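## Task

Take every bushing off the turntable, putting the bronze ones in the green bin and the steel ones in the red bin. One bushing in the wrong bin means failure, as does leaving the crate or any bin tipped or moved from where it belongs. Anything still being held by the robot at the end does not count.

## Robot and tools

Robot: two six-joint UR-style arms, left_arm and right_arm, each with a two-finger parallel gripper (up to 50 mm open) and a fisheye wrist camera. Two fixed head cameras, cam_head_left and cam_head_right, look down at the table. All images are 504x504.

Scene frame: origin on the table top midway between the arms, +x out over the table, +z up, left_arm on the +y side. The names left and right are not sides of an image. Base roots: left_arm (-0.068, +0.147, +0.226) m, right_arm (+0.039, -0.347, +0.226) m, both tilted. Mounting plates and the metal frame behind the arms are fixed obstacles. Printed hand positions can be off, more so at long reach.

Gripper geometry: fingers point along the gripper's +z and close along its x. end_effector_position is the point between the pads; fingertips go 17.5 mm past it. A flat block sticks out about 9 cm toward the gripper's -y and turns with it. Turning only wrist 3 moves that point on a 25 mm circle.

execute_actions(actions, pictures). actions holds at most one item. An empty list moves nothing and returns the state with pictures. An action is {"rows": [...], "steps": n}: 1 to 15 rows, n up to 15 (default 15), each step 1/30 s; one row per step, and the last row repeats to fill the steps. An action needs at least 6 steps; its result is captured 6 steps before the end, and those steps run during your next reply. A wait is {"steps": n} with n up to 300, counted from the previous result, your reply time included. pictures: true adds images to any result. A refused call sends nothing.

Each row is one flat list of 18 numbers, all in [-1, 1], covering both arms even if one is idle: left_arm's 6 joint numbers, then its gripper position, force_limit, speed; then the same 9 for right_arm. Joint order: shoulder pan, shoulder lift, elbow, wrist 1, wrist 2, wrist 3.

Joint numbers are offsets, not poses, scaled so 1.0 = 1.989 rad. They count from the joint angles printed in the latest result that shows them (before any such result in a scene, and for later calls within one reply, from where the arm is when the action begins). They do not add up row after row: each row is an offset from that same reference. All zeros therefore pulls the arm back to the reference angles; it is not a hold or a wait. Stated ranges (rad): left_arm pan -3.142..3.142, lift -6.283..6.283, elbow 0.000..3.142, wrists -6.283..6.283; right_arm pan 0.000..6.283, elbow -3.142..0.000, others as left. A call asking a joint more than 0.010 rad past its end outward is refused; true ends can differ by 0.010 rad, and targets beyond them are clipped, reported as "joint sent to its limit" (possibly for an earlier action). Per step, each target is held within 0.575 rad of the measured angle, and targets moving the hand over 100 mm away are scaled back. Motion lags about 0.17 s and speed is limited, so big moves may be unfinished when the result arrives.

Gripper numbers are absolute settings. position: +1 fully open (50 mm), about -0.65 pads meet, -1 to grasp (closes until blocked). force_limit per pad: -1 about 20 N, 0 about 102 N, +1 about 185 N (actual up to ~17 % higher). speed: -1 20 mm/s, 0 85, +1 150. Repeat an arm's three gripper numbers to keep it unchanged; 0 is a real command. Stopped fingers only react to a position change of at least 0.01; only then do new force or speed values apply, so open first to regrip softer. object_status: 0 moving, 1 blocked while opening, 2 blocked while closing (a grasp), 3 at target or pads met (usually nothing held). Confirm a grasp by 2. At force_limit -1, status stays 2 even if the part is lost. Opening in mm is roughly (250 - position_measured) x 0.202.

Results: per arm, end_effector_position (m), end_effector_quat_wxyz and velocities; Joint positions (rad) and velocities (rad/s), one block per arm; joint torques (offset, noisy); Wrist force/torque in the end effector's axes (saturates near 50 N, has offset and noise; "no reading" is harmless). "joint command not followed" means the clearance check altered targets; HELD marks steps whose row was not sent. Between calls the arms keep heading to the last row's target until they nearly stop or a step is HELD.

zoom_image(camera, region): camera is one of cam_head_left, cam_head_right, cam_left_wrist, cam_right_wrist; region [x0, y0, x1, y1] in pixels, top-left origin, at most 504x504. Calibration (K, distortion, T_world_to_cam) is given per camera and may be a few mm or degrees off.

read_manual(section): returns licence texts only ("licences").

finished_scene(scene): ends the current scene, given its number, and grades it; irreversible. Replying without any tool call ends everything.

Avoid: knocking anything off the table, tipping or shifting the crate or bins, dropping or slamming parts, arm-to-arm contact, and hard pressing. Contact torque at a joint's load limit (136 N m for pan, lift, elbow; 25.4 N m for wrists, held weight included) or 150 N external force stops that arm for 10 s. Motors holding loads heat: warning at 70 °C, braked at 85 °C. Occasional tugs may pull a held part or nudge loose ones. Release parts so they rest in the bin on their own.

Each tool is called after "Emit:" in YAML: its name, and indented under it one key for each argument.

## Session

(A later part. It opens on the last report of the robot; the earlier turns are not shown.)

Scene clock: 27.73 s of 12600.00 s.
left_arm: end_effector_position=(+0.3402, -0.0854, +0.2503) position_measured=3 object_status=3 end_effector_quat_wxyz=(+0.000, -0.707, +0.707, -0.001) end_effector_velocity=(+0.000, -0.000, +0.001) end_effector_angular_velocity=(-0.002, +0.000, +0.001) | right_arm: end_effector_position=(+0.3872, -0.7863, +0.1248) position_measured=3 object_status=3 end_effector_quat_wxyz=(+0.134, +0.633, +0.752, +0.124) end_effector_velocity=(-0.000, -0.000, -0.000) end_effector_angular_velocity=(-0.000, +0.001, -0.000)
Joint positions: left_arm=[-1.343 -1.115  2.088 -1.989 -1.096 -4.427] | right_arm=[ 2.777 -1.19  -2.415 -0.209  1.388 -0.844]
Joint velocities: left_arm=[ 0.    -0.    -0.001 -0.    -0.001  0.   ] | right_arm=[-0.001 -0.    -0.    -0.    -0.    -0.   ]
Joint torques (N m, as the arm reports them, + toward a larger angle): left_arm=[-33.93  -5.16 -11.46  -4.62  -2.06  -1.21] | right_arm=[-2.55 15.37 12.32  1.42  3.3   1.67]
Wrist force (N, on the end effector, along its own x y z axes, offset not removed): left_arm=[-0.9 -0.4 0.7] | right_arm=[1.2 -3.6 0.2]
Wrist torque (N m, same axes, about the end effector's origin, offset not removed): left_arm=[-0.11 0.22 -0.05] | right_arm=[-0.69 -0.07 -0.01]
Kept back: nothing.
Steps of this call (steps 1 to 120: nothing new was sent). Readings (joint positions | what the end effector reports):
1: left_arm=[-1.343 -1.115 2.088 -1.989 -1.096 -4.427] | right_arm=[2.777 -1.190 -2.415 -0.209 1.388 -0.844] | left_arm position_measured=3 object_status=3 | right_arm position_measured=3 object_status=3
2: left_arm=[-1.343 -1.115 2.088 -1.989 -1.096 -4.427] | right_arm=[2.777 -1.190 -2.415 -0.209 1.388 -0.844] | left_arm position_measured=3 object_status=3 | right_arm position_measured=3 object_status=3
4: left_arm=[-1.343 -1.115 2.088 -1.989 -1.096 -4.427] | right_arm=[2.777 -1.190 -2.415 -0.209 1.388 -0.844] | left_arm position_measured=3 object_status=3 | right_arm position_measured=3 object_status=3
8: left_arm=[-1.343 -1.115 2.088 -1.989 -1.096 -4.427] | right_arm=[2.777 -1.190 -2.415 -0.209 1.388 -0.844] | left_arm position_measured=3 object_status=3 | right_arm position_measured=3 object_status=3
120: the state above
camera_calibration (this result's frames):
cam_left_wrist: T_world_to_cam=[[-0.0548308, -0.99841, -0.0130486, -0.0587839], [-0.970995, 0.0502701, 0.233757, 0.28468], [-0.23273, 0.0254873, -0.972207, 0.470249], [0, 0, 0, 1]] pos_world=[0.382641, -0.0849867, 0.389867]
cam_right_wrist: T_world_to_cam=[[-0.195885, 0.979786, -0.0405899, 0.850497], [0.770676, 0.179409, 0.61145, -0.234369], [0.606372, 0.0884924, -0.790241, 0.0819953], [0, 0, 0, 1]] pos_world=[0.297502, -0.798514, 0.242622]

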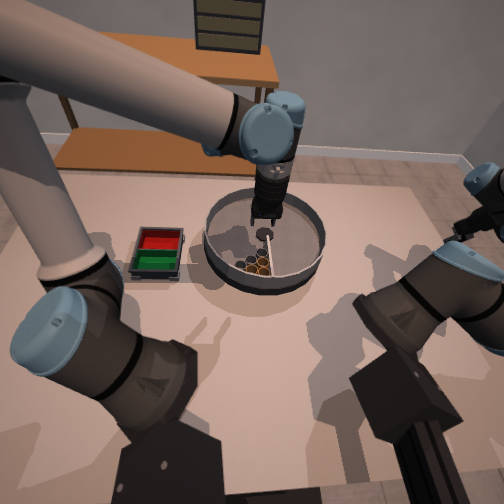

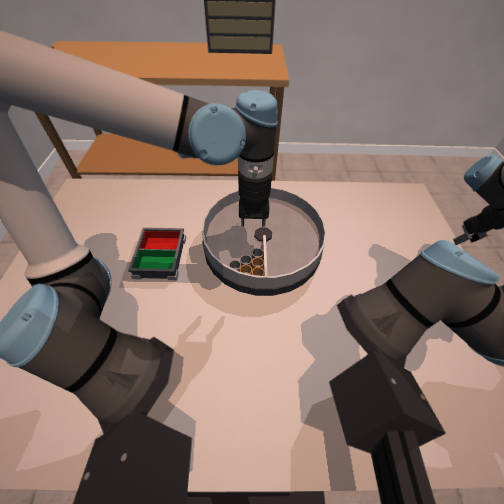

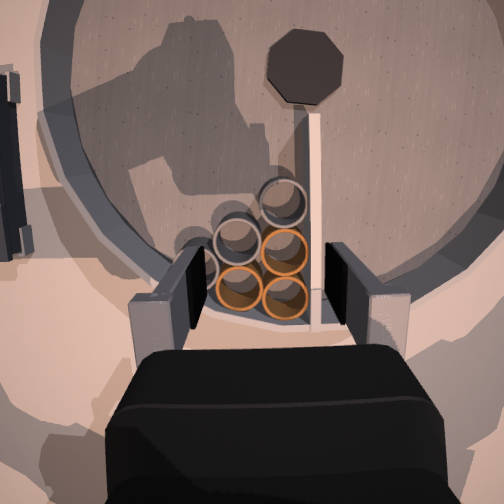

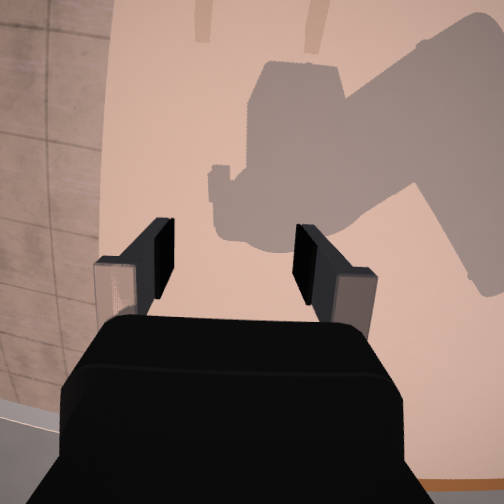

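Emit:
execute_actions:
  actions:
    - {"rows": [[0.02,0.018,0.004,-0.03,0.01,0.2,1,0,1,0,0,0,0,0,0,1,0,0],[0.04,0.035,0.007,-0.06,0.02,0.43,1,0,1,0,0,0,0,0,0,1,0,0],[0.06,0.053,0.011,-0.09,0.03,0.65,1,0,1,0,0,0,0,0,0,1,0,0],[0.0785,0.0705,0.0148,-0.1237,0.0385,0.8677,1,0,1,0,0,0,0,0,0,1,0,0]], "steps": 15}

Emit:
execute_actions:
  actions:
    - {"steps": 90}
  pictures: true

Scene clock: 31.10 s of 12600.00 s.
left_arm: end_effector_position=(+0.3678, -0.0883, +0.1829) position_measured=3 object_status=3 end_effector_quat_wxyz=(+0.001, -0.606, +0.796, +0.001) end_effector_velocity=(+0.057, -0.034, -0.175) end_effector_angular_velocity=(-0.025, +0.002, -2.014) | right_arm: end_effector_position=(+0.3872, -0.7863, +0.1248) position_measured=3 object_status=3 end_effector_quat_wxyz=(+0.134, +0.633, +0.752, +0.124) end_effector_velocity=(+0.000, -0.001, +0.001) end_effector_angular_velocity=(-0.001, -0.002, -0.003)
Joint positions: left_arm=[-1.226 -1.011  2.11  -2.168 -1.038 -4.046] | right_arm=[ 2.777 -1.19  -2.415 -0.209  1.388 -0.844]
Joint velocities: left_arm=[ 0.308  0.275  0.054 -0.515  0.141  2.341] | right_arm=[-0.001  0.001  0.001  0.001 -0.     0.001]
Joint torques (N m, as the arm reports them, + toward a larger angle): left_arm=[-22.51 -14.24 -10.77  -5.33   2.01   9.11] | right_arm=[-2.38 14.8  12.37  1.49  3.17  1.66]
Wrist force (N, on the end effector, along its own x y z axes, offset not removed): left_arm=[-1.2 -1.6 2.9] | right_arm=[3.0 -2.6 -5.5]
Wrist torque (N m, same axes, about the end effector's origin, offset not removed): left_arm=[-0.14 0.28 -0.03] | right_arm=[-0.60 -0.36 -0.08]
Steps of this call (steps 1 to 92: nothing new was sent; steps 93 to 101: the first 9 steps of this action). Readings (joint positions | what the end effector reports):
93: left_arm=[-1.343 -1.115 2.088 -1.989 -1.096 -4.427] | right_arm=[2.777 -1.190 -2.415 -0.209 1.388 -0.844] | left_arm position_measured=3 object_status=3 | right_arm position_measured=3 object_status=3
94: left_arm=[-1.339 -1.112 2.089 -1.993 -1.094 -4.422] | right_arm=[2.777 -1.190 -2.415 -0.209 1.388 -0.844] | left_arm position_measured=3 object_status=3 | right_arm position_measured=3 object_status=3
96: left_arm=[-1.315 -1.090 2.094 -2.027 -1.080 -4.370] | right_arm=[2.777 -1.190 -2.415 -0.209 1.388 -0.844] | left_arm position_measured=3 object_status=3 | right_arm position_measured=3 object_status=3
100: left_arm=[-1.238 -1.021 2.108 -2.148 -1.043 -4.123] | right_arm=[2.777 -1.190 -2.415 -0.209 1.388 -0.844] | left_arm position_measured=3 object_status=3 | right_arm position_measured=3 object_status=3
101: the state above

Scene clock: 34.10 s of 12600.00 s.
left_arm: end_effector_position=(+0.3525, -0.1042, +0.1602) position_measured=3 object_status=3 end_effector_quat_wxyz=(+0.000, -0.000, +1.000, -0.000) end_effector_velocity=(+0.000, -0.000, +0.000) end_effector_angular_velocity=(-0.000, -0.000, +0.000) | right_arm: end_effector_position=(+0.3872, -0.7863, +0.1248) position_measured=3 object_status=3 end_effector_quat_wxyz=(+0.134, +0.633, +0.752, +0.124) end_effector_velocity=(+0.000, -0.000, +0.000) end_effector_angular_velocity=(+0.001, -0.001, -0.002)
Joint positions: left_arm=[-1.187 -0.975  2.117 -2.235 -1.019 -2.701] | right_arm=[ 2.777 -1.19  -2.415 -0.209  1.388 -0.844]
Joint velocities: left_arm=[-0. -0. -0. -0. -0. -0.] | right_arm=[-0.    -0.     0.     0.     0.001  0.001]
Joint torques (N m, as the arm reports them, + toward a larger angle): left_arm=[-19.11 -11.58  -7.88  -4.42   1.46   1.44] | right_arm=[-2.62 15.36 12.14  1.52  3.29  1.73]
Wrist force (N, on the end effector, along its own x y z axes, offset not removed): left_arm=[-2.2 -1.9 0.0] | right_arm=[-1.3 -2.7 1.3]
Wrist torque (N m, same axes, about the end effector's origin, offset not removed): left_arm=[-0.38 0.47 -0.07] | right_arm=[-0.43 0.26 0.27]
Kept back: nothing.
Steps of this call (steps 1 to 6: the last 6 steps of your previous action; steps 7 to 45: the robot went on to your last target; steps 46 to 90: nothing new was sent). Readings (joint positions | what the end effector reports):
1: left_arm=[-1.217 -1.002 2.112 -2.183 -1.034 -3.964] | right_arm=[2.777 -1.190 -2.415 -0.209 1.388 -0.844] | left_arm position_measured=3 object_status=3 | right_arm position_measured=3 object_status=3
2: left_arm=[-1.210 -0.996 2.113 -2.195 -1.030 -3.881] | right_arm=[2.777 -1.190 -2.415 -0.209 1.388 -0.844] | left_arm position_measured=3 object_status=3 | right_arm position_measured=3 object_status=3
4: left_arm=[-1.201 -0.988 2.115 -2.211 -1.026 -3.714] | right_arm=[2.777 -1.190 -2.415 -0.209 1.388 -0.844] | left_arm position_measured=3 object_status=3 | right_arm position_measured=3 object_status=3
8: left_arm=[-1.192 -0.980 2.116 -2.226 -1.022 -3.382] | right_arm=[2.777 -1.190 -2.415 -0.209 1.388 -0.844] | left_arm position_measured=3 object_status=3 | right_arm position_measured=3 object_status=3
90: the state above
All arms were judged still, so your last target was given up. Only a new action makes them travel on or press farther. Fingers that are still opening or closing keep moving.
camera_calibration (this result's frames):
cam_left_wrist: T_world_to_cam=[[-0.998439, 0.0539214, -0.0145738, 0.364447], [0.0490044, 0.97083, 0.234708, 0.0548419], [0.0268045, 0.233627, -0.971957, 0.31621], [0, 0, 0, 1]] pos_world=[0.352715, -0.146769, 0.299782]
cam_right_wrist: T_world_to_cam=[[-0.195885, 0.979786, -0.0405897, 0.850497], [0.770676, 0.179409, 0.61145, -0.234369], [0.606372, 0.0884924, -0.790241, 0.0819953], [0, 0, 0, 1]] pos_world=[0.297502, -0.798513, 0.242622]

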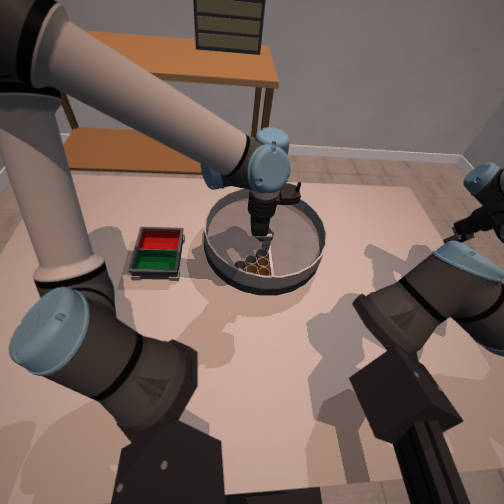

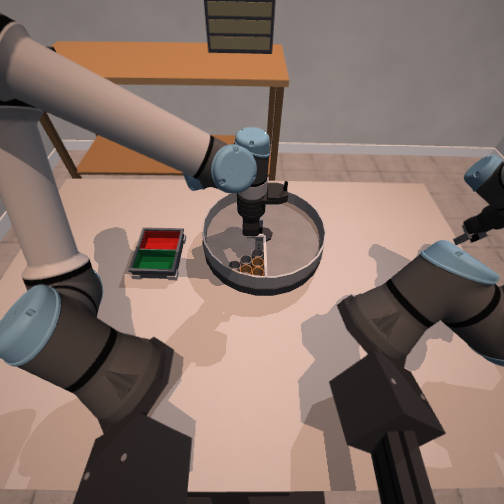

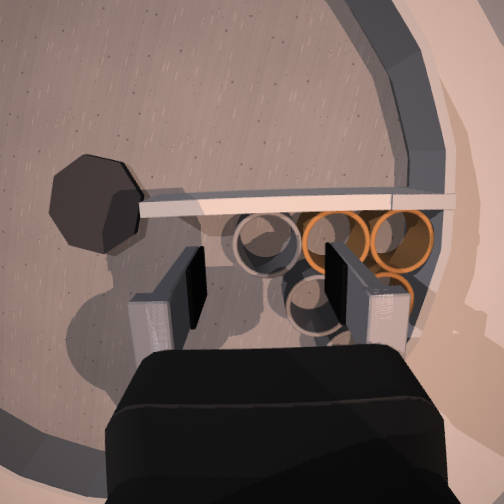

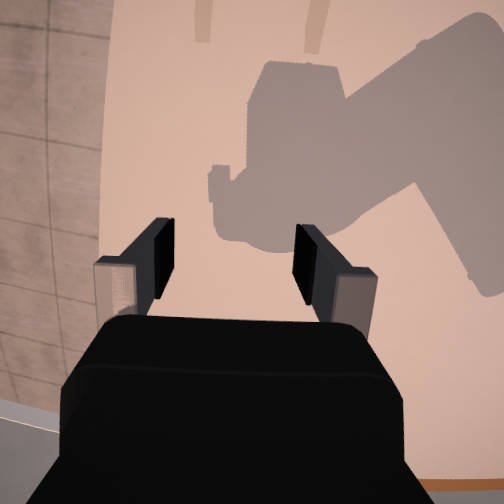

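Emit:
zoom_image:
  camera: "cam_left_wrist"
  region: [120, 150, 470, 360]

Region (120, 150, 470, 360) of cam_left_wrist's 504x504 image, scaled by 1.440, with more detail than that image has; it fills the top 302 rows of this view, and the rest is white.

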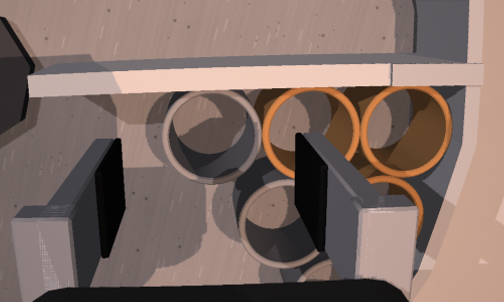

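Emit:
execute_actions:
  actions:
    - {"rows": [[0.013,0.014,-0.001,-0.02,0.006,0.014,0.142,-0.4,0.5,0,0,0,0,0,0,1,0,0],[0.027,0.028,-0.002,-0.04,0.012,0.028,0.142,-0.4,0.5,0,0,0,0,0,0,1,0,0],[0.0398,0.0419,-0.0036,-0.0607,0.0173,0.0424,0.142,-0.4,0.5,0,0,0,0,0,0,1,0,0]], "steps": 15}

Emit:
execute_actions:
  actions:
    - {"steps": 20}
  pictures: true

Emit:
zoom_image:
  camera: "cam_left_wrist"
  region: [140, 140, 400, 360]

Scene clock: 36.73 s of 12600.00 s.
left_arm: end_effector_position=(+0.3665, -0.1020, +0.1246) position_measured=131 object_status=0 end_effector_quat_wxyz=(+0.000, +0.000, +1.000, +0.000) end_effector_velocity=(+0.028, +0.006, -0.075) end_effector_angular_velocity=(-0.003, +0.001, +0.004) | right_arm: end_effector_position=(+0.3872, -0.7863, +0.1248) position_measured=3 object_status=3 end_effector_quat_wxyz=(+0.134, +0.633, +0.752, +0.124) end_effector_velocity=(+0.000, +0.000, -0.000) end_effector_angular_velocity=(+0.000, -0.000, +0.001)
Joint positions: left_arm=[-1.124 -0.91   2.112 -2.329 -0.992 -2.635] | right_arm=[ 2.777 -1.19  -2.415 -0.209  1.388 -0.844]
Joint velocities: left_arm=[ 0.131  0.138 -0.014 -0.204  0.054  0.139] | right_arm=[ 0.001 -0.     0.     0.     0.     0.   ]
Joint torques (N m, as the arm reports them, + toward a larger angle): left_arm=[-21.5  -14.47 -28.24  -4.87   1.57   1.81] | right_arm=[-2.18 15.99 11.49  1.52  3.11  1.65]
Wrist force (N, on the end effector, along its own x y z axes, offset not removed): left_arm=[-2.0 -1.4 1.7] | right_arm=[-1.2 3.9 0.4]
Wrist torque (N m, same axes, about the end effector's origin, offset not removed): left_arm=[-0.16 0.44 0.03] | right_arm=[0.42 0.19 0.06]
Steps of this call (steps 1 to 70: nothing new was sent; steps 71 to 79: the first 9 steps of this action). Readings (joint positions | what the end effector reports):
71: left_arm=[-1.186 -0.975 2.117 -2.235 -1.019 -2.701] | right_arm=[2.777 -1.190 -2.415 -0.209 1.388 -0.844] | left_arm position_measured=9 object_status=0 | right_arm position_measured=3 object_status=3
72: left_arm=[-1.184 -0.972 2.117 -2.238 -1.018 -2.698] | right_arm=[2.777 -1.190 -2.415 -0.209 1.388 -0.844] | left_arm position_measured=28 object_status=0 | right_arm position_measured=3 object_status=3
74: left_arm=[-1.167 -0.954 2.116 -2.263 -1.010 -2.680] | right_arm=[2.777 -1.190 -2.415 -0.209 1.388 -0.844] | left_arm position_measured=67 object_status=0 | right_arm position_measured=3 object_status=3
78: left_arm=[-1.129 -0.915 2.112 -2.321 -0.994 -2.640] | right_arm=[2.777 -1.190 -2.415 -0.209 1.388 -0.844] | left_arm position_measured=131 object_status=0 | right_arm position_measured=3 object_status=3
79: the state above

Scene clock: 37.40 s of 12600.00 s.
left_arm: end_effector_position=(+0.3700, -0.1011, +0.1149) position_measured=131 object_status=3 end_effector_quat_wxyz=(+0.000, +0.000, +1.000, -0.000) end_effector_velocity=(+0.000, +0.001, -0.001) end_effector_angular_velocity=(+0.001, +0.001, +0.001) | right_arm: end_effector_position=(+0.3872, -0.7863, +0.1248) position_measured=3 object_status=3 end_effector_quat_wxyz=(+0.134, +0.633, +0.752, +0.124) end_effector_velocity=(-0.001, +0.000, -0.001) end_effector_angular_velocity=(-0.001, +0.002, -0.000)
Joint positions: left_arm=[-1.107 -0.892  2.11  -2.355 -0.985 -2.617] | right_arm=[ 2.777 -1.19  -2.415 -0.209  1.388 -0.844]
Joint velocities: left_arm=[ 0.002  0.001  0.001 -0.001  0.     0.   ] | right_arm=[-0.001 -0.001 -0.001  0.001 -0.001 -0.   ]
Joint torques (N m, as the arm reports them, + toward a larger angle): left_arm=[-20.46 -13.56 -27.52  -4.37   1.42   1.55] | right_arm=[-1.7  16.13 11.87  1.5   3.3   1.63]
Wrist force (N, on the end effector, along its own x y z axes, offset not removed): left_arm=[-0.6 -1.3 0.7] | right_arm=[-1.0 -1.2 -1.7]
Wrist torque (N m, same axes, about the end effector's origin, offset not removed): left_arm=[-0.23 0.24 -0.04] | right_arm=[-0.59 0.27 -0.14]
Kept back: nothing.
Steps of this call (steps 1 to 6: the last 6 steps of your previous action; steps 7 to 20: the robot went on to your last target). Readings (joint positions | what the end effector reports):
1: left_arm=[-1.120 -0.906 2.111 -2.335 -0.990 -2.631] | right_arm=[2.777 -1.190 -2.415 -0.209 1.388 -0.844] | left_arm position_measured=131 object_status=0 | right_arm position_measured=3 object_status=3
2: left_arm=[-1.117 -0.902 2.111 -2.340 -0.989 -2.628] | right_arm=[2.777 -1.190 -2.415 -0.209 1.388 -0.844] | left_arm position_measured=131 object_status=0 | right_arm position_measured=3 object_status=3
4: left_arm=[-1.113 -0.898 2.111 -2.346 -0.987 -2.623] | right_arm=[2.777 -1.190 -2.415 -0.209 1.388 -0.844] | left_arm position_measured=131 object_status=0 | right_arm position_measured=3 object_status=3
8: left_arm=[-1.109 -0.894 2.110 -2.352 -0.986 -2.619] | right_arm=[2.777 -1.190 -2.415 -0.209 1.388 -0.844] | left_arm position_measured=131 object_status=3 | right_arm position_measured=3 object_status=3
20: the state above
camera_calibration (this result's frames):
cam_left_wrist: T_world_to_cam=[[-0.998425, 0.0543876, -0.0137949, 0.381113], [0.0496288, 0.970699, 0.235116, 0.0613003], [0.0261781, 0.234061, -0.971869, 0.271251], [0, 0, 0, 1]] pos_world=[0.370369, -0.143721, 0.254466]
cam_right_wrist: T_world_to_cam=[[-0.195885, 0.979786, -0.0405899, 0.850497], [0.770676, 0.179409, 0.61145, -0.234368], [0.606372, 0.0884923, -0.790242, 0.0819953], [0, 0, 0, 1]] pos_world=[0.297502, -0.798513, 0.242622]

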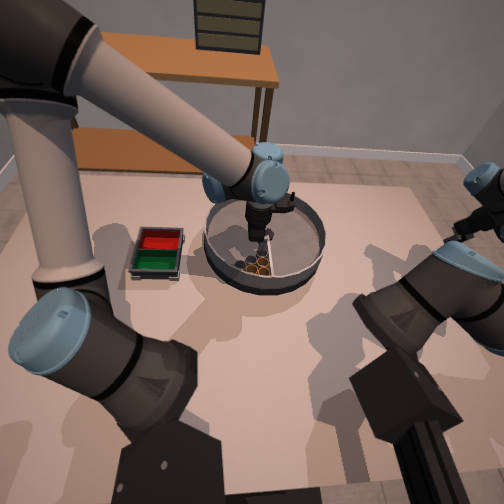

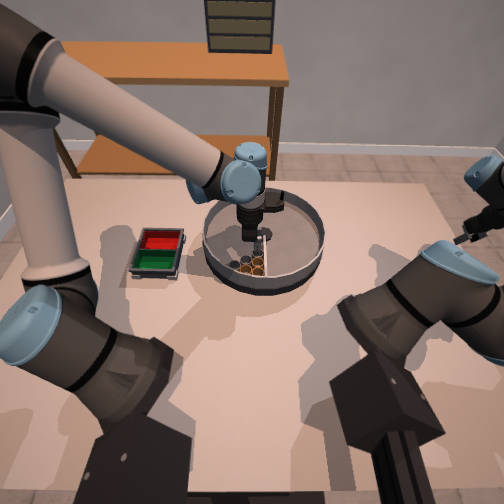

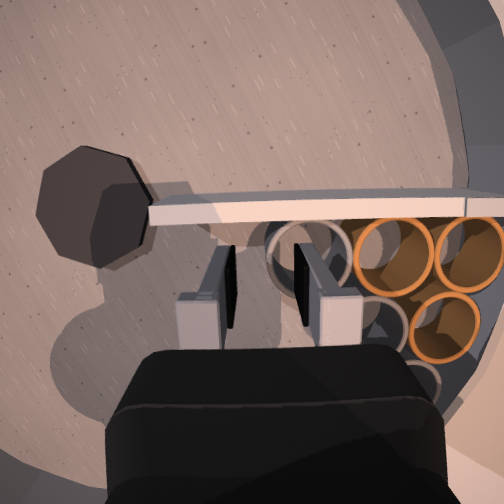

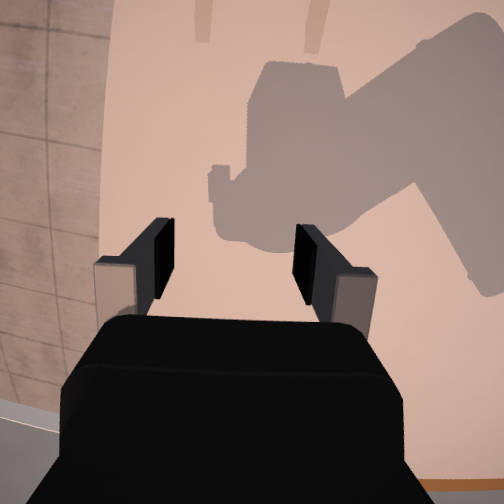

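Region (140, 140, 400, 360) of cam_left_wrist's 504x504 image, scaled by 1.938, with more detail than that image has; it fills the top 426 rows of this view, and the rest is white.

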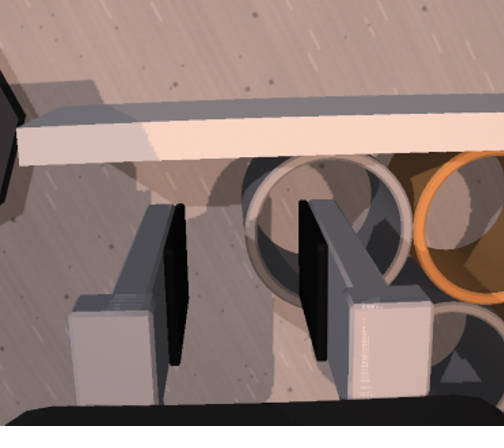

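Emit:
execute_actions:
  actions:
    - {"rows": [[0.005,0.0087,0.0026,-0.0143,0.002,0.0055,0.142,-0.4,0.5,0,0,0,0,0,0,1,0,0],[0.01,0.0174,0.0052,-0.0287,0.004,0.011,0.142,-0.4,0.5,0,0,0,0,0,0,1,0,0],[0.015,0.0261,0.0077,-0.043,0.006,0.0164,0.142,-0.4,0.5,0,0,0,0,0,0,1,0,0],[0.0198,0.0348,0.0103,-0.0573,0.0081,0.0218,0.142,-0.4,0.5,0,0,0,0,0,0,1,0,0]], "steps": 15}

Emit:
execute_actions:
  actions:
    - {"steps": 15}
  pictures: true

Emit:
zoom_image:
  camera: "cam_left_wrist"
  region: [140, 140, 400, 360]

Scene clock: 40.13 s of 12600.00 s.
left_arm: end_effector_position=(+0.3678, -0.1000, +0.0867) position_measured=131 object_status=3 end_effector_quat_wxyz=(-0.000, +0.000, +1.000, +0.000) end_effector_velocity=(-0.006, +0.003, -0.068) end_effector_angular_velocity=(-0.004, -0.002, +0.005) | right_arm: end_effector_position=(+0.3872, -0.7863, +0.1248) position_measured=3 object_status=3 end_effector_quat_wxyz=(+0.134, +0.633, +0.752, +0.124) end_effector_velocity=(-0.000, -0.000, -0.000) end_effector_angular_velocity=(-0.000, +0.000, -0.000)
Joint positions: left_arm=[-1.077 -0.839  2.126 -2.441 -0.973 -2.584] | right_arm=[ 2.777 -1.19  -2.415 -0.209  1.388 -0.844]
Joint velocities: left_arm=[ 0.073  0.13   0.037 -0.218  0.029  0.079] | right_arm=[-0.001 -0.001  0.     0.001  0.001 -0.001]
Joint torques (N m, as the arm reports them, + toward a larger angle): left_arm=[-22.72 -17.49  -6.94  -4.83   1.68   1.49] | right_arm=[-1.91 15.71 12.08  1.53  3.13  1.73]
Wrist force (N, on the end effector, along its own x y z axes, offset not removed): left_arm=[0.3 -1.3 1.0] | right_arm=[2.6 -1.9 1.4]
Wrist torque (N m, same axes, about the end effector's origin, offset not removed): left_arm=[-0.28 0.06 -0.13] | right_arm=[-0.21 -0.49 -0.03]
Steps of this call (steps 1 to 15: the robot went on to your last target; steps 16 to 73: nothing new was sent; steps 74 to 82: the first 9 steps of this action). Readings (joint positions | what the end effector reports):
74: left_arm=[-1.107 -0.892 2.110 -2.356 -0.985 -2.617] | right_arm=[2.777 -1.190 -2.415 -0.209 1.388 -0.844] | left_arm position_measured=131 object_status=3 | right_arm position_measured=3 object_status=3
75: left_arm=[-1.106 -0.890 2.110 -2.358 -0.984 -2.616] | right_arm=[2.777 -1.190 -2.415 -0.209 1.388 -0.844] | left_arm position_measured=131 object_status=3 | right_arm position_measured=3 object_status=3
77: left_arm=[-1.099 -0.878 2.114 -2.377 -0.982 -2.608] | right_arm=[2.777 -1.190 -2.415 -0.209 1.388 -0.844] | left_arm position_measured=131 object_status=3 | right_arm position_measured=3 object_status=3
81: left_arm=[-1.080 -0.844 2.124 -2.432 -0.974 -2.587] | right_arm=[2.777 -1.190 -2.415 -0.209 1.388 -0.844] | left_arm position_measured=131 object_status=3 | right_arm position_measured=3 object_status=3
82: the state above

Scene clock: 40.63 s of 12600.00 s.
left_arm: end_effector_position=(+0.3671, -0.0996, +0.0782) position_measured=131 object_status=3 end_effector_quat_wxyz=(+0.000, +0.000, +1.000, -0.000) end_effector_velocity=(-0.001, +0.000, -0.001) end_effector_angular_velocity=(+0.001, -0.000, -0.001) | right_arm: end_effector_position=(+0.3872, -0.7863, +0.1248) position_measured=3 object_status=3 end_effector_quat_wxyz=(+0.134, +0.633, +0.752, +0.124) end_effector_velocity=(+0.000, -0.000, +0.000) end_effector_angular_velocity=(-0.000, -0.001, +0.001)
Joint positions: left_arm=[-1.068 -0.823  2.13  -2.469 -0.969 -2.574] | right_arm=[ 2.777 -1.19  -2.415 -0.209  1.388 -0.844]
Joint velocities: left_arm=[ 0.001  0.002  0.002 -0.004  0.001  0.001] | right_arm=[-0.     0.     0.001 -0.001  0.001 -0.002]
Joint torques (N m, as the arm reports them, + toward a larger angle): left_arm=[-22.43 -15.43  -4.38  -4.48   1.49   1.72] | right_arm=[-2.02 16.01 11.76  1.44  3.23  1.73]
Wrist force (N, on the end effector, along its own x y z axes, offset not removed): left_arm=[-0.4 -0.4 -0.2] | right_arm=[-5.9 1.1 1.1]
Wrist torque (N m, same axes, about the end effector's origin, offset not removed): left_arm=[-0.09 0.20 -0.05] | right_arm=[0.04 1.35 0.30]
Kept back: nothing.
Steps of this call (steps 1 to 6: the last 6 steps of your previous action; steps 7 to 15: the robot went on to your last target). Readings (joint positions | what the end effector reports):
1: left_arm=[-1.075 -0.836 2.127 -2.447 -0.972 -2.582] | right_arm=[2.777 -1.190 -2.415 -0.209 1.388 -0.844] | left_arm position_measured=131 object_status=3 | right_arm position_measured=3 object_status=3
2: left_arm=[-1.074 -0.833 2.128 -2.452 -0.971 -2.580] | right_arm=[2.777 -1.190 -2.415 -0.209 1.388 -0.844] | left_arm position_measured=131 object_status=3 | right_arm position_measured=3 object_status=3
4: left_arm=[-1.071 -0.829 2.129 -2.459 -0.970 -2.577] | right_arm=[2.777 -1.190 -2.415 -0.209 1.388 -0.844] | left_arm position_measured=131 object_status=3 | right_arm position_measured=3 object_status=3
8: left_arm=[-1.069 -0.825 2.130 -2.466 -0.969 -2.575] | right_arm=[2.777 -1.190 -2.415 -0.209 1.388 -0.844] | left_arm position_measured=131 object_status=3 | right_arm position_measured=3 object_status=3
15: the state above
camera_calibration (this result's frames):
cam_left_wrist: T_world_to_cam=[[-0.998424, 0.0543964, -0.013787, 0.377549], [0.049639, 0.970698, 0.235121, 0.0686508], [0.0261727, 0.234067, -0.971868, 0.235245], [0, 0, 0, 1]] pos_world=[0.367389, -0.14224, 0.217691]
cam_right_wrist: T_world_to_cam=[[-0.195885, 0.979786, -0.0405898, 0.850497], [0.770676, 0.179409, 0.61145, -0.234369], [0.606372, 0.0884924, -0.790241, 0.0819953], [0, 0, 0, 1]] pos_world=[0.297502, -0.798513, 0.242622]

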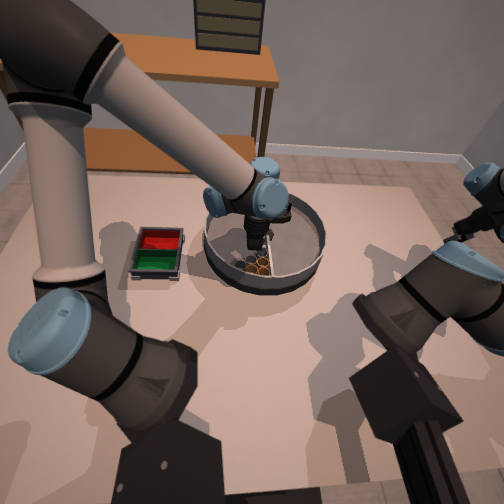

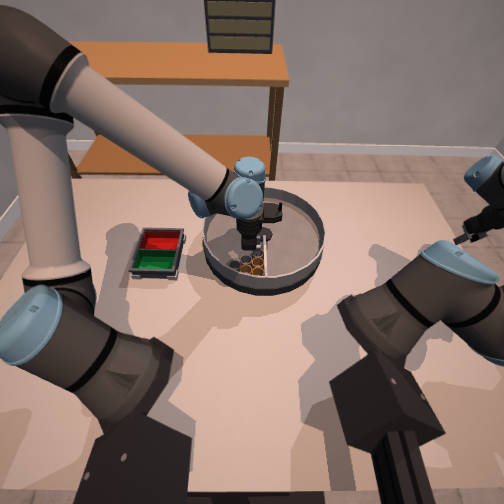

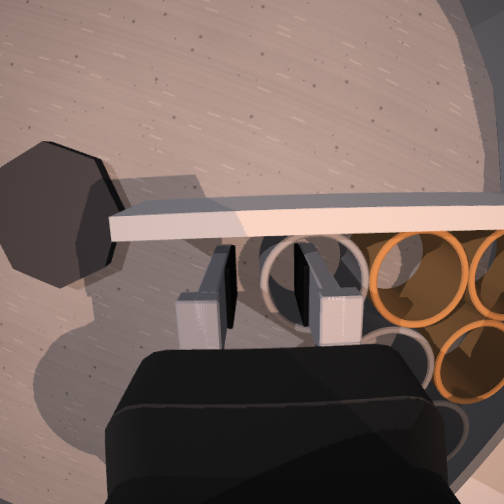

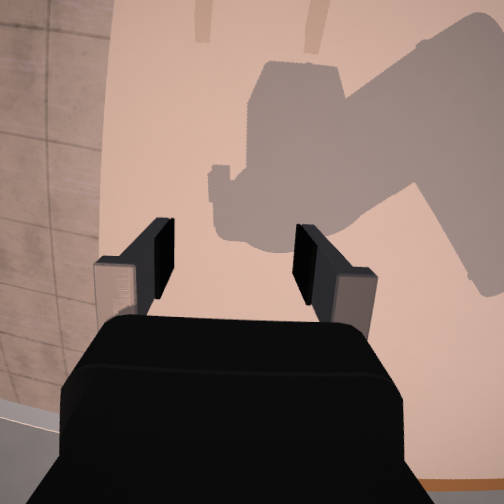

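Region (140, 140, 400, 360) of cam_left_wrist's 504x504 image, scaled by 1.938, with more detail than that image has; it fills the top 426 rows of this view, and the rest is white.

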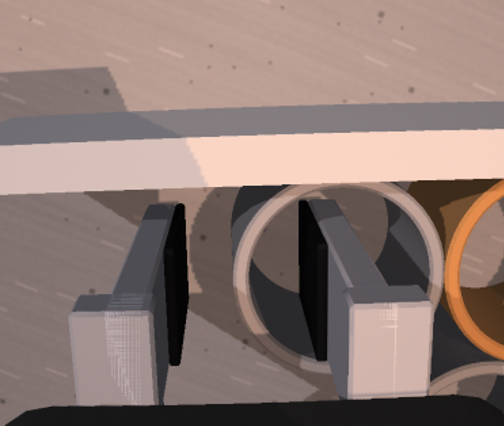

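Emit:
execute_actions:
  actions:
    - {"rows": [[0.0021,0.0038,0.0011,-0.0062,0.0009,0.0024,0.142,-0.4,0.5,0,0,0,0,0,0,1,0,0],[0.0021,0.0038,0.0011,-0.0062,0.0009,0.0024,0.142,-0.4,0.5,0,0,0,0,0,0,1,0,0],[0.0021,0.0038,0.0011,-0.0062,0.0009,0.0024,0.142,-0.4,0.5,0,0,0,0,0,0,1,0,0],[0.0021,0.0038,0.0011,-0.0062,0.0009,0.0024,0.142,-0.4,0.5,0,0,0,0,0,0,1,0,0],[0.0021,0.0038,0.0011,-0.0062,0.0009,0.0024,0.142,-0.4,0.5,0,0,0,0,0,0,1,0,0],[0.0021,0.0038,0.0011,-0.0062,0.0009,0.0024,-1,-0.4,0.0,0,0,0,0,0,0,1,0,0]], "steps": 15}

Emit:
execute_actions:
  actions:
    - {"steps": 12}
  pictures: true

Emit:
zoom_image:
  camera: "cam_left_wrist"
  region: [140, 140, 400, 360]

Scene clock: 41.53 s of 12600.00 s.
left_arm: end_effector_position=(+0.3666, -0.0994, +0.0748) position_measured=177 object_status=0 end_effector_quat_wxyz=(+0.000, +0.000, +1.000, -0.000) end_effector_velocity=(-0.002, +0.001, -0.005) end_effector_angular_velocity=(+0.001, +0.000, -0.003) | right_arm: end_effector_position=(+0.3872, -0.7863, +0.1248) position_measured=3 object_status=3 end_effector_quat_wxyz=(+0.134, +0.633, +0.752, +0.124) end_effector_velocity=(+0.000, +0.000, +0.000) end_effector_angular_velocity=(+0.000, -0.000, +0.001)
Joint positions: left_arm=[-1.065 -0.817  2.132 -2.479 -0.967 -2.57 ] | right_arm=[ 2.777 -1.19  -2.415 -0.209  1.388 -0.844]
Joint velocities: left_arm=[ 0.004  0.009  0.004 -0.014  0.002  0.006] | right_arm=[ 0.001  0.    -0.    -0.001 -0.001 -0.   ]
Joint torques (N m, as the arm reports them, + toward a larger angle): left_arm=[-19.89 -15.28  -3.41  -4.6    1.6    1.7 ] | right_arm=[-1.81 15.57 11.45  1.61  3.2   1.73]
Wrist force (N, on the end effector, along its own x y z axes, offset not removed): left_arm=[-0.1 -2.0 0.2] | right_arm=[3.6 -0.2 -0.8]
Wrist torque (N m, same axes, about the end effector's origin, offset not removed): left_arm=[-0.30 0.15 -0.07] | right_arm=[0.16 -0.55 -0.18]
Steps of this call (steps 1 to 15: the robot went on to your last target; steps 16 to 18: nothing new was sent; steps 19 to 27: the first 9 steps of this action). Readings (joint positions | what the end effector reports):
19: left_arm=[-1.068 -0.823 2.131 -2.469 -0.969 -2.574] | right_arm=[2.777 -1.190 -2.415 -0.209 1.388 -0.844] | left_arm position_measured=131 object_status=3 | right_arm position_measured=3 object_status=3
20: left_arm=[-1.068 -0.822 2.131 -2.471 -0.969 -2.573] | right_arm=[2.777 -1.190 -2.415 -0.209 1.388 -0.844] | left_arm position_measured=131 object_status=3 | right_arm position_measured=3 object_status=3
22: left_arm=[-1.066 -0.820 2.131 -2.474 -0.968 -2.572] | right_arm=[2.777 -1.190 -2.415 -0.209 1.388 -0.844] | left_arm position_measured=131 object_status=3 | right_arm position_measured=3 object_status=3
26: left_arm=[-1.065 -0.817 2.132 -2.479 -0.968 -2.570] | right_arm=[2.777 -1.190 -2.415 -0.209 1.388 -0.844] | left_arm position_measured=163 object_status=0 | right_arm position_measured=3 object_status=3
27: the state above

Scene clock: 41.93 s of 12600.00 s.
left_arm: end_effector_position=(+0.3666, -0.0994, +0.0743) position_measured=218 object_status=2 end_effector_quat_wxyz=(+0.000, +0.000, +1.000, -0.000) end_effector_velocity=(-0.000, +0.000, -0.001) end_effector_angular_velocity=(+0.001, +0.001, -0.000) | right_arm: end_effector_position=(+0.3872, -0.7863, +0.1248) position_measured=3 object_status=3 end_effector_quat_wxyz=(+0.134, +0.633, +0.752, +0.124) end_effector_velocity=(+0.001, -0.000, +0.000) end_effector_angular_velocity=(-0.001, -0.001, -0.001)
Joint positions: left_arm=[-1.064 -0.816  2.133 -2.481 -0.967 -2.569] | right_arm=[ 2.777 -1.19  -2.415 -0.209  1.388 -0.844]
Joint velocities: left_arm=[ 0.001  0.001  0.    -0.001  0.     0.001] | right_arm=[ 0.001  0.     0.001  0.001 -0.001  0.001]
Joint torques (N m, as the arm reports them, + toward a larger angle): left_arm=[-12.87  -9.97   1.21  -3.01   2.96   1.38] | right_arm=[-2.05 15.81 12.02  1.46  3.24  1.68]
Wrist force (N, on the end effector, along its own x y z axes, offset not removed): left_arm=[0.9 -6.1 -13.8] | right_arm=[-3.8 -1.2 0.4]
Wrist torque (N m, same axes, about the end effector's origin, offset not removed): left_arm=[-0.18 0.57 -0.01] | right_arm=[-0.28 0.87 0.15]
Kept back: nothing.
Steps of this call (steps 1 to 6: the last 6 steps of your previous action; steps 7 to 12: the robot went on to your last target). Readings (joint positions | what the end effector reports):
1: left_arm=[-1.065 -0.816 2.132 -2.480 -0.967 -2.570] | right_arm=[2.777 -1.190 -2.415 -0.209 1.388 -0.844] | left_arm position_measured=191 object_status=0 | right_arm position_measured=3 object_status=3
2: left_arm=[-1.064 -0.816 2.132 -2.480 -0.967 -2.569] | right_arm=[2.777 -1.190 -2.415 -0.209 1.388 -0.844] | left_arm position_measured=205 object_status=0 | right_arm position_measured=3 object_status=3
4: left_arm=[-1.064 -0.816 2.132 -2.480 -0.967 -2.569] | right_arm=[2.777 -1.190 -2.415 -0.209 1.388 -0.844] | left_arm position_measured=218 object_status=0 | right_arm position_measured=3 object_status=3
8: left_arm=[-1.064 -0.816 2.133 -2.481 -0.967 -2.569] | right_arm=[2.777 -1.190 -2.415 -0.209 1.388 -0.844] | left_arm position_measured=218 object_status=0 | right_arm position_measured=3 object_status=3
12: the state above
camera_calibration (this result's frames):
cam_left_wrist: T_world_to_cam=[[-0.998416, 0.054519, -0.0139271, 0.37705], [0.0497251, 0.970689, 0.235137, 0.0693052], [0.0263383, 0.234072, -0.971862, 0.23136], [0, 0, 0, 1]] pos_world=[0.366913, -0.141985, 0.213805]
cam_right_wrist: T_world_to_cam=[[-0.195885, 0.979786, -0.0405898, 0.850497], [0.770676, 0.179409, 0.61145, -0.234369], [0.606372, 0.0884923, -0.790241, 0.0819952], [0, 0, 0, 1]] pos_world=[0.297502, -0.798513, 0.242622]

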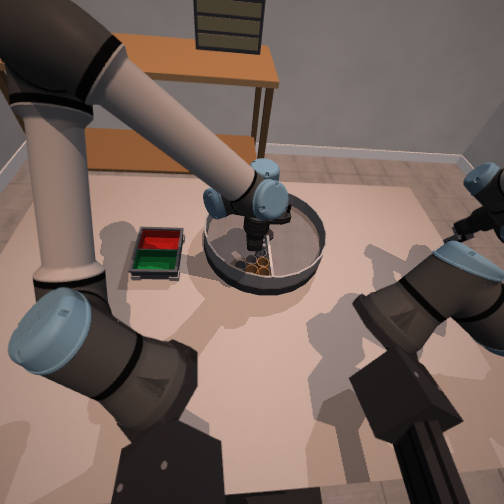

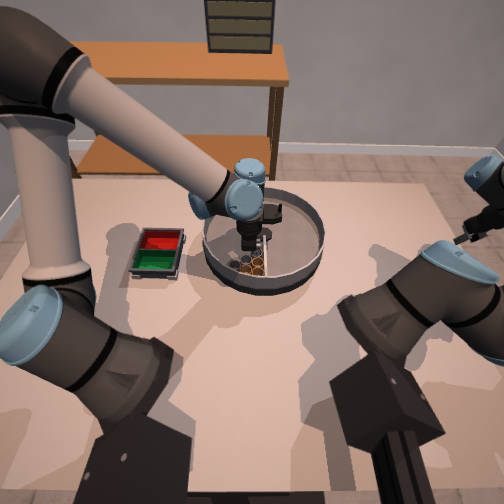

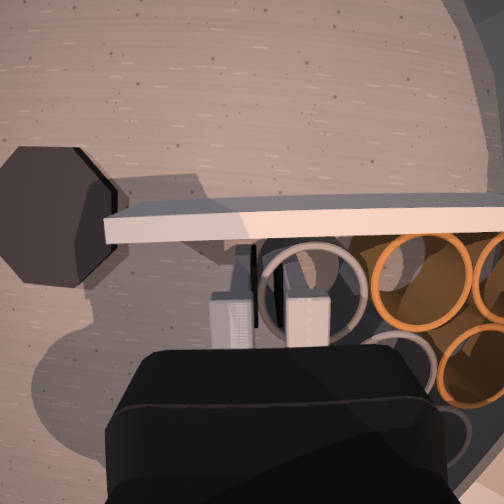

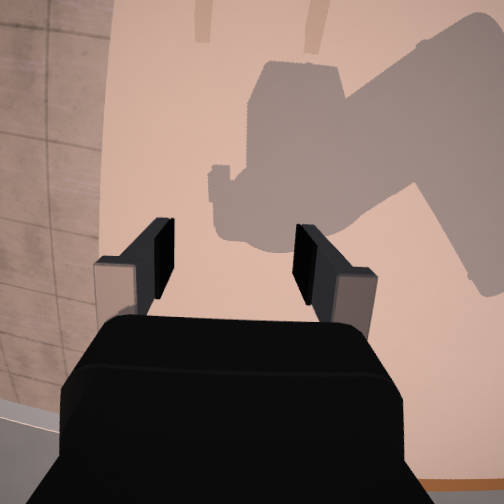

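Region (140, 140, 400, 360) of cam_left_wrist's 504x504 image, scaled by 1.938, with more detail than that image has; it fills the top 426 rows of this view, and the rest is white.

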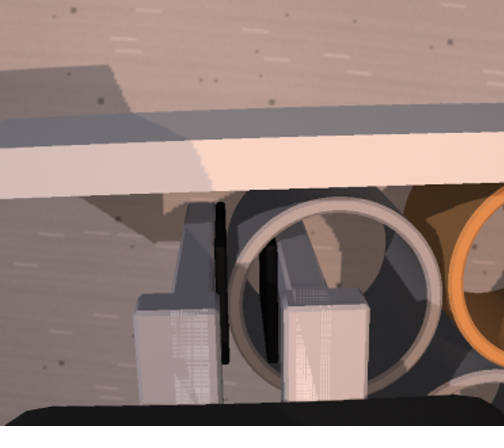

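Emit:
execute_actions:
  actions:
    - {"rows": [[-0.004,-0.007,-0.002,0.011,-0.0015,-0.004,-1,-0.4,0,0,0,0,0,0,0,1,0,0],[-0.009,-0.016,-0.005,0.027,-0.004,-0.01,-1,-0.4,0,0,0,0,0,0,0,1,0,0],[-0.015,-0.027,-0.008,0.044,-0.006,-0.017,-1,-0.4,0,0,0,0,0,0,0,1,0,0],[-0.021,-0.038,-0.011,0.062,-0.009,-0.024,-1,-0.4,0,0,0,0,0,0,0,1,0,0],[-0.028,-0.048,-0.014,0.08,-0.011,-0.03,-1,-0.4,0,0,0,0,0,0,0,1,0,0],[-0.034,-0.059,-0.018,0.097,-0.014,-0.037,-1,-0.4,0,0,0,0,0,0,0,1,0,0],[-0.04,-0.07,-0.021,0.115,-0.016,-0.044,-1,-0.4,0,0,0,0,0,0,0,1,0,0],[-0.0461,-0.0804,-0.0241,0.1326,-0.0187,-0.0505,-1,-0.4,0,0,0,0,0,0,0,1,0,0]], "steps": 15}

Scene clock: 44.37 s of 12600.00 s.
left_arm: end_effector_position=(+0.3711, -0.1027, +0.1199) position_measured=218 object_status=2 end_effector_quat_wxyz=(+0.001, -0.001, +1.000, -0.002) end_effector_velocity=(+0.016, -0.003, +0.284) end_effector_angular_velocity=(-0.009, -0.013, +0.006) | right_arm: end_effector_position=(+0.3872, -0.7863, +0.1248) position_measured=3 object_status=3 end_effector_quat_wxyz=(+0.134, +0.633, +0.752, +0.124) end_effector_velocity=(-0.001, -0.000, +0.000) end_effector_angular_velocity=(-0.001, +0.001, -0.000)
Joint positions: left_arm=[-1.113 -0.899  2.107 -2.348 -0.987 -2.622] | right_arm=[ 2.777 -1.19  -2.415 -0.209  1.388 -0.844]
Joint velocities: left_arm=[-0.3   -0.521 -0.156  0.839 -0.118 -0.322] | right_arm=[-0.001  0.002 -0.001 -0.    -0.001 -0.001]
Joint torques (N m, as the arm reports them, + toward a larger angle): left_arm=[-39.88 -40.42 -28.98   1.62  -2.46  -1.95] | right_arm=[-1.83 15.36 11.69  1.52  3.14  1.74]
Wrist force (N, on the end effector, along its own x y z axes, offset not removed): left_arm=[-1.7 -1.1 2.9] | right_arm=[-0.2 -1.8 1.2]
Wrist torque (N m, same axes, about the end effector's origin, offset not removed): left_arm=[-0.19 0.36 -0.05] | right_arm=[-0.25 0.40 -0.02]
Steps of this call (steps 1 to 15: the robot went on to your last target; steps 16 to 64: nothing new was sent; steps 65 to 73: the first 9 steps of this action). Readings (joint positions | what the end effector reports):
65: left_arm=[-1.064 -0.815 2.133 -2.481 -0.967 -2.569] | right_arm=[2.777 -1.190 -2.415 -0.209 1.388 -0.844] | left_arm position_measured=218 object_status=2 | right_arm position_measured=3 object_status=3
66: left_arm=[-1.065 -0.817 2.132 -2.479 -0.967 -2.570] | right_arm=[2.777 -1.190 -2.415 -0.209 1.388 -0.844] | left_arm position_measured=218 object_status=2 | right_arm position_measured=3 object_status=3
68: left_arm=[-1.071 -0.828 2.129 -2.461 -0.970 -2.577] | right_arm=[2.777 -1.190 -2.415 -0.209 1.388 -0.844] | left_arm position_measured=218 object_status=2 | right_arm position_measured=3 object_status=3
72: left_arm=[-1.103 -0.882 2.112 -2.376 -0.983 -2.611] | right_arm=[2.777 -1.190 -2.415 -0.209 1.388 -0.844] | left_arm position_measured=218 object_status=2 | right_arm position_measured=3 object_status=3
73: the state above

Emit:
execute_actions:
  actions:
    - {"rows": [[0.0,-0.09,-0.008,0.14,-0.01,0.0,-1,-0.4,0,0,0,0,0,0,0,1,0,0],[0.04,-0.16,0.0,0.165,0.005,0.05,-1,-0.4,0,0,0,0,0,0,0,1,0,0],[0.08,-0.23,0.007,0.19,0.02,0.1,-1,-0.4,0,0,0,0,0,0,0,1,0,0],[0.12,-0.3,0.013,0.21,0.032,0.145,-1,-0.4,0,0,0,0,0,0,0,1,0,0],[0.16,-0.36,0.02,0.235,0.045,0.19,-1,-0.4,0,0,0,0,0,0,0,1,0,0],[0.1902,-0.4149,0.025,0.255,0.0573,0.2271,-1,-0.4,0,0,0,0,0,0,0,1,0,0]], "steps": 15}

Emit:
execute_actions:
  actions:
    - {"steps": 40}
  pictures: true

Scene clock: 45.03 s of 12600.00 s.
left_arm: end_effector_position=(+0.4063, -0.0001, +0.1789) position_measured=218 object_status=2 end_effector_quat_wxyz=(-0.011, +0.011, +1.000, +0.004) end_effector_velocity=(+0.140, +0.442, +0.078) end_effector_angular_velocity=(-0.035, +0.027, -0.020) | right_arm: end_effector_position=(+0.3872, -0.7863, +0.1248) position_measured=3 object_status=3 end_effector_quat_wxyz=(+0.134, +0.633, +0.752, +0.124) end_effector_velocity=(-0.000, +0.000, -0.000) end_effector_angular_velocity=(+0.001, +0.001, -0.000)
Joint positions: left_arm=[-1.032 -1.18   2.107 -2.088 -0.968 -2.524] | right_arm=[ 2.777 -1.19  -2.415 -0.209  1.388 -0.844]
Joint velocities: left_arm=[ 0.543 -0.9    0.093  0.449  0.175  0.634] | right_arm=[-0.    -0.001 -0.    -0.001  0.     0.   ]
Joint torques (N m, as the arm reports them, + toward a larger angle): left_arm=[-12.95 -42.47  -9.46   0.59   2.13   3.39] | right_arm=[-2.   15.8  12.2   1.45  3.28  1.77]
Wrist force (N, on the end effector, along its own x y z axes, offset not removed): left_arm=[-2.2 -2.3 1.5] | right_arm=[2.1 -2.6 -1.2]
Wrist torque (N m, same axes, about the end effector's origin, offset not removed): left_arm=[-0.37 0.45 -0.11] | right_arm=[-0.52 -0.45 0.14]
Steps of this call (steps 1 to 6: the last 6 steps of your previous action; steps 7 to 11: the robot went on to your last target; steps 12 to 20: the first 9 steps of this action). Readings (joint positions | what the end effector reports):
12: left_arm=[-1.154 -0.972 2.086 -2.223 -1.004 -2.667] | right_arm=[2.777 -1.190 -2.415 -0.209 1.388 -0.844] | left_arm position_measured=218 object_status=2 | right_arm position_measured=3 object_status=3
13: left_arm=[-1.151 -0.977 2.086 -2.218 -1.004 -2.664] | right_arm=[2.777 -1.190 -2.415 -0.209 1.388 -0.844] | left_arm position_measured=218 object_status=2 | right_arm position_measured=3 object_status=3
15: left_arm=[-1.124 -1.024 2.091 -2.174 -0.998 -2.633] | right_arm=[2.777 -1.190 -2.415 -0.209 1.388 -0.844] | left_arm position_measured=218 object_status=2 | right_arm position_measured=3 object_status=3
19: left_arm=[-1.050 -1.150 2.104 -2.104 -0.974 -2.546] | right_arm=[2.777 -1.190 -2.415 -0.209 1.388 -0.844] | left_arm position_measured=218 object_status=2 | right_arm position_measured=3 object_status=3
20: the state above

Scene clock: 46.37 s of 12600.00 s.
left_arm: end_effector_position=(+0.4203, +0.2696, +0.2199) position_measured=218 object_status=2 end_effector_quat_wxyz=(+0.000, +0.000, +1.000, -0.000) end_effector_velocity=(+0.001, +0.001, +0.001) end_effector_angular_velocity=(-0.000, -0.001, +0.001) | right_arm: end_effector_position=(+0.3872, -0.7863, +0.1248) position_measured=3 object_status=3 end_effector_quat_wxyz=(+0.134, +0.633, +0.752, +0.124) end_effector_velocity=(-0.000, +0.000, -0.000) end_effector_angular_velocity=(+0.001, +0.001, +0.000)
Joint positions: left_arm=[-0.735 -1.724  2.157 -1.841 -0.873 -2.171] | right_arm=[ 2.777 -1.19  -2.415 -0.209  1.388 -0.844]
Joint velocities: left_arm=[ 0.    -0.001 -0.001  0.001  0.     0.001] | right_arm=[-0.    -0.001 -0.    -0.     0.     0.   ]
Joint torques (N m, as the arm reports them, + toward a larger angle): left_arm=[ -4.31 -19.55 -10.69  -0.23   1.49   1.61] | right_arm=[-2.09 15.58 11.7   1.52  3.26  1.71]
Wrist force (N, on the end effector, along its own x y z axes, offset not removed): left_arm=[-0.2 -1.0 0.9] | right_arm=[-0.1 -0.9 4.1]
Wrist torque (N m, same axes, about the end effector's origin, offset not removed): left_arm=[-0.21 0.11 -0.01] | right_arm=[-0.19 -0.01 0.20]
Kept back: nothing.
Steps of this call (steps 1 to 6: the last 6 steps of your previous action; steps 7 to 40: the robot went on to your last target). Readings (joint positions | what the end effector reports):
1: left_arm=[-1.014 -1.211 2.110 -2.073 -0.962 -2.503] | right_arm=[2.777 -1.190 -2.415 -0.209 1.388 -0.844] | left_arm position_measured=218 object_status=2 | right_arm position_measured=3 object_status=3
2: left_arm=[-0.996 -1.242 2.113 -2.059 -0.957 -2.482] | right_arm=[2.777 -1.190 -2.415 -0.209 1.388 -0.844] | left_arm position_measured=218 object_status=2 | right_arm position_measured=3 object_status=3
4: left_arm=[-0.961 -1.305 2.119 -2.029 -0.945 -2.441] | right_arm=[2.777 -1.190 -2.415 -0.209 1.388 -0.844] | left_arm position_measured=218 object_status=2 | right_arm position_measured=3 object_status=3
8: left_arm=[-0.892 -1.430 2.131 -1.971 -0.923 -2.358] | right_arm=[2.777 -1.190 -2.415 -0.209 1.388 -0.844] | left_arm position_measured=218 object_status=2 | right_arm position_measured=3 object_status=3
40: the state above
camera_calibration (this result's frames):
cam_left_wrist: T_world_to_cam=[[-0.998434, 0.0541336, -0.0141067, 0.412715], [0.0493185, 0.970801, 0.234761, -0.32552], [0.0264033, 0.233698, -0.971951, 0.285184], [0, 0, 0, 1]] pos_world=[0.420593, 0.227027, 0.359427]
cam_right_wrist: T_world_to_cam=[[-0.195885, 0.979786, -0.0405897, 0.850497], [0.770676, 0.179409, 0.61145, -0.234369], [0.606372, 0.0884924, -0.790241, 0.0819953], [0, 0, 0, 1]] pos_world=[0.297502, -0.798514, 0.242622]

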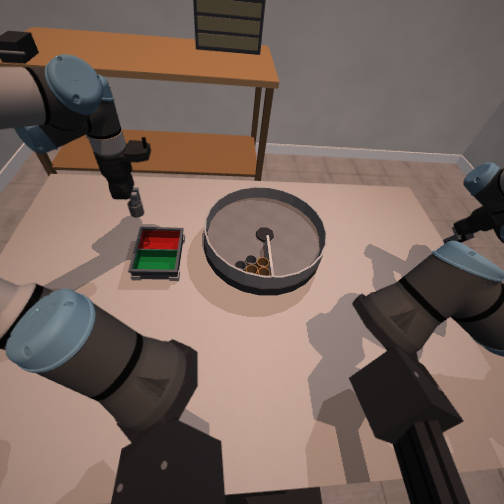

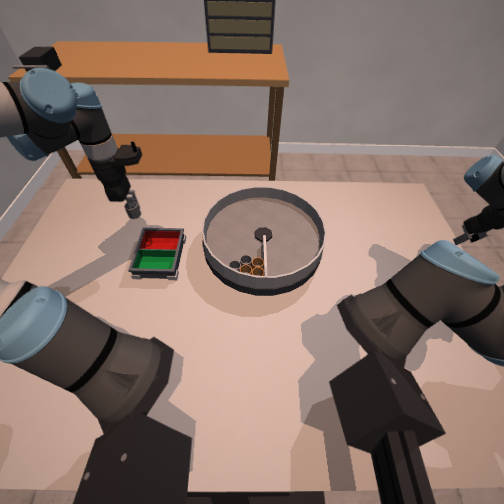

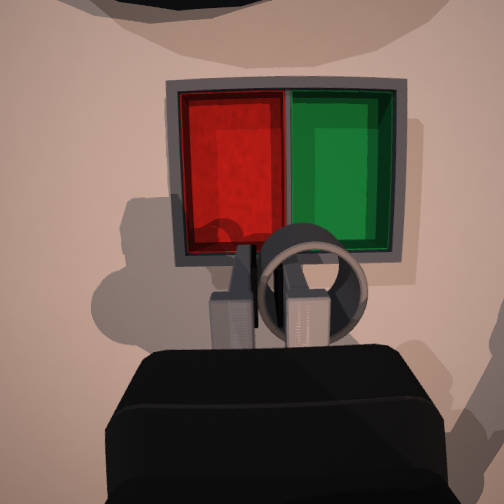

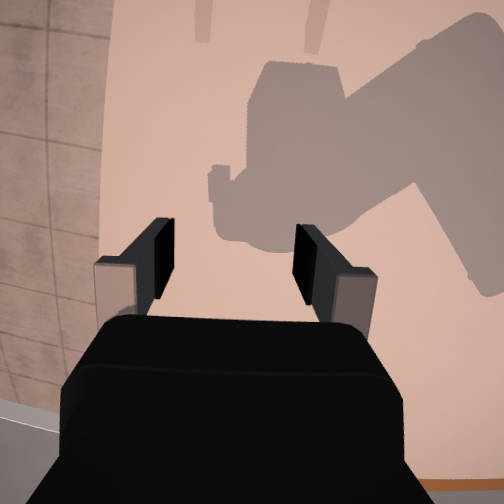

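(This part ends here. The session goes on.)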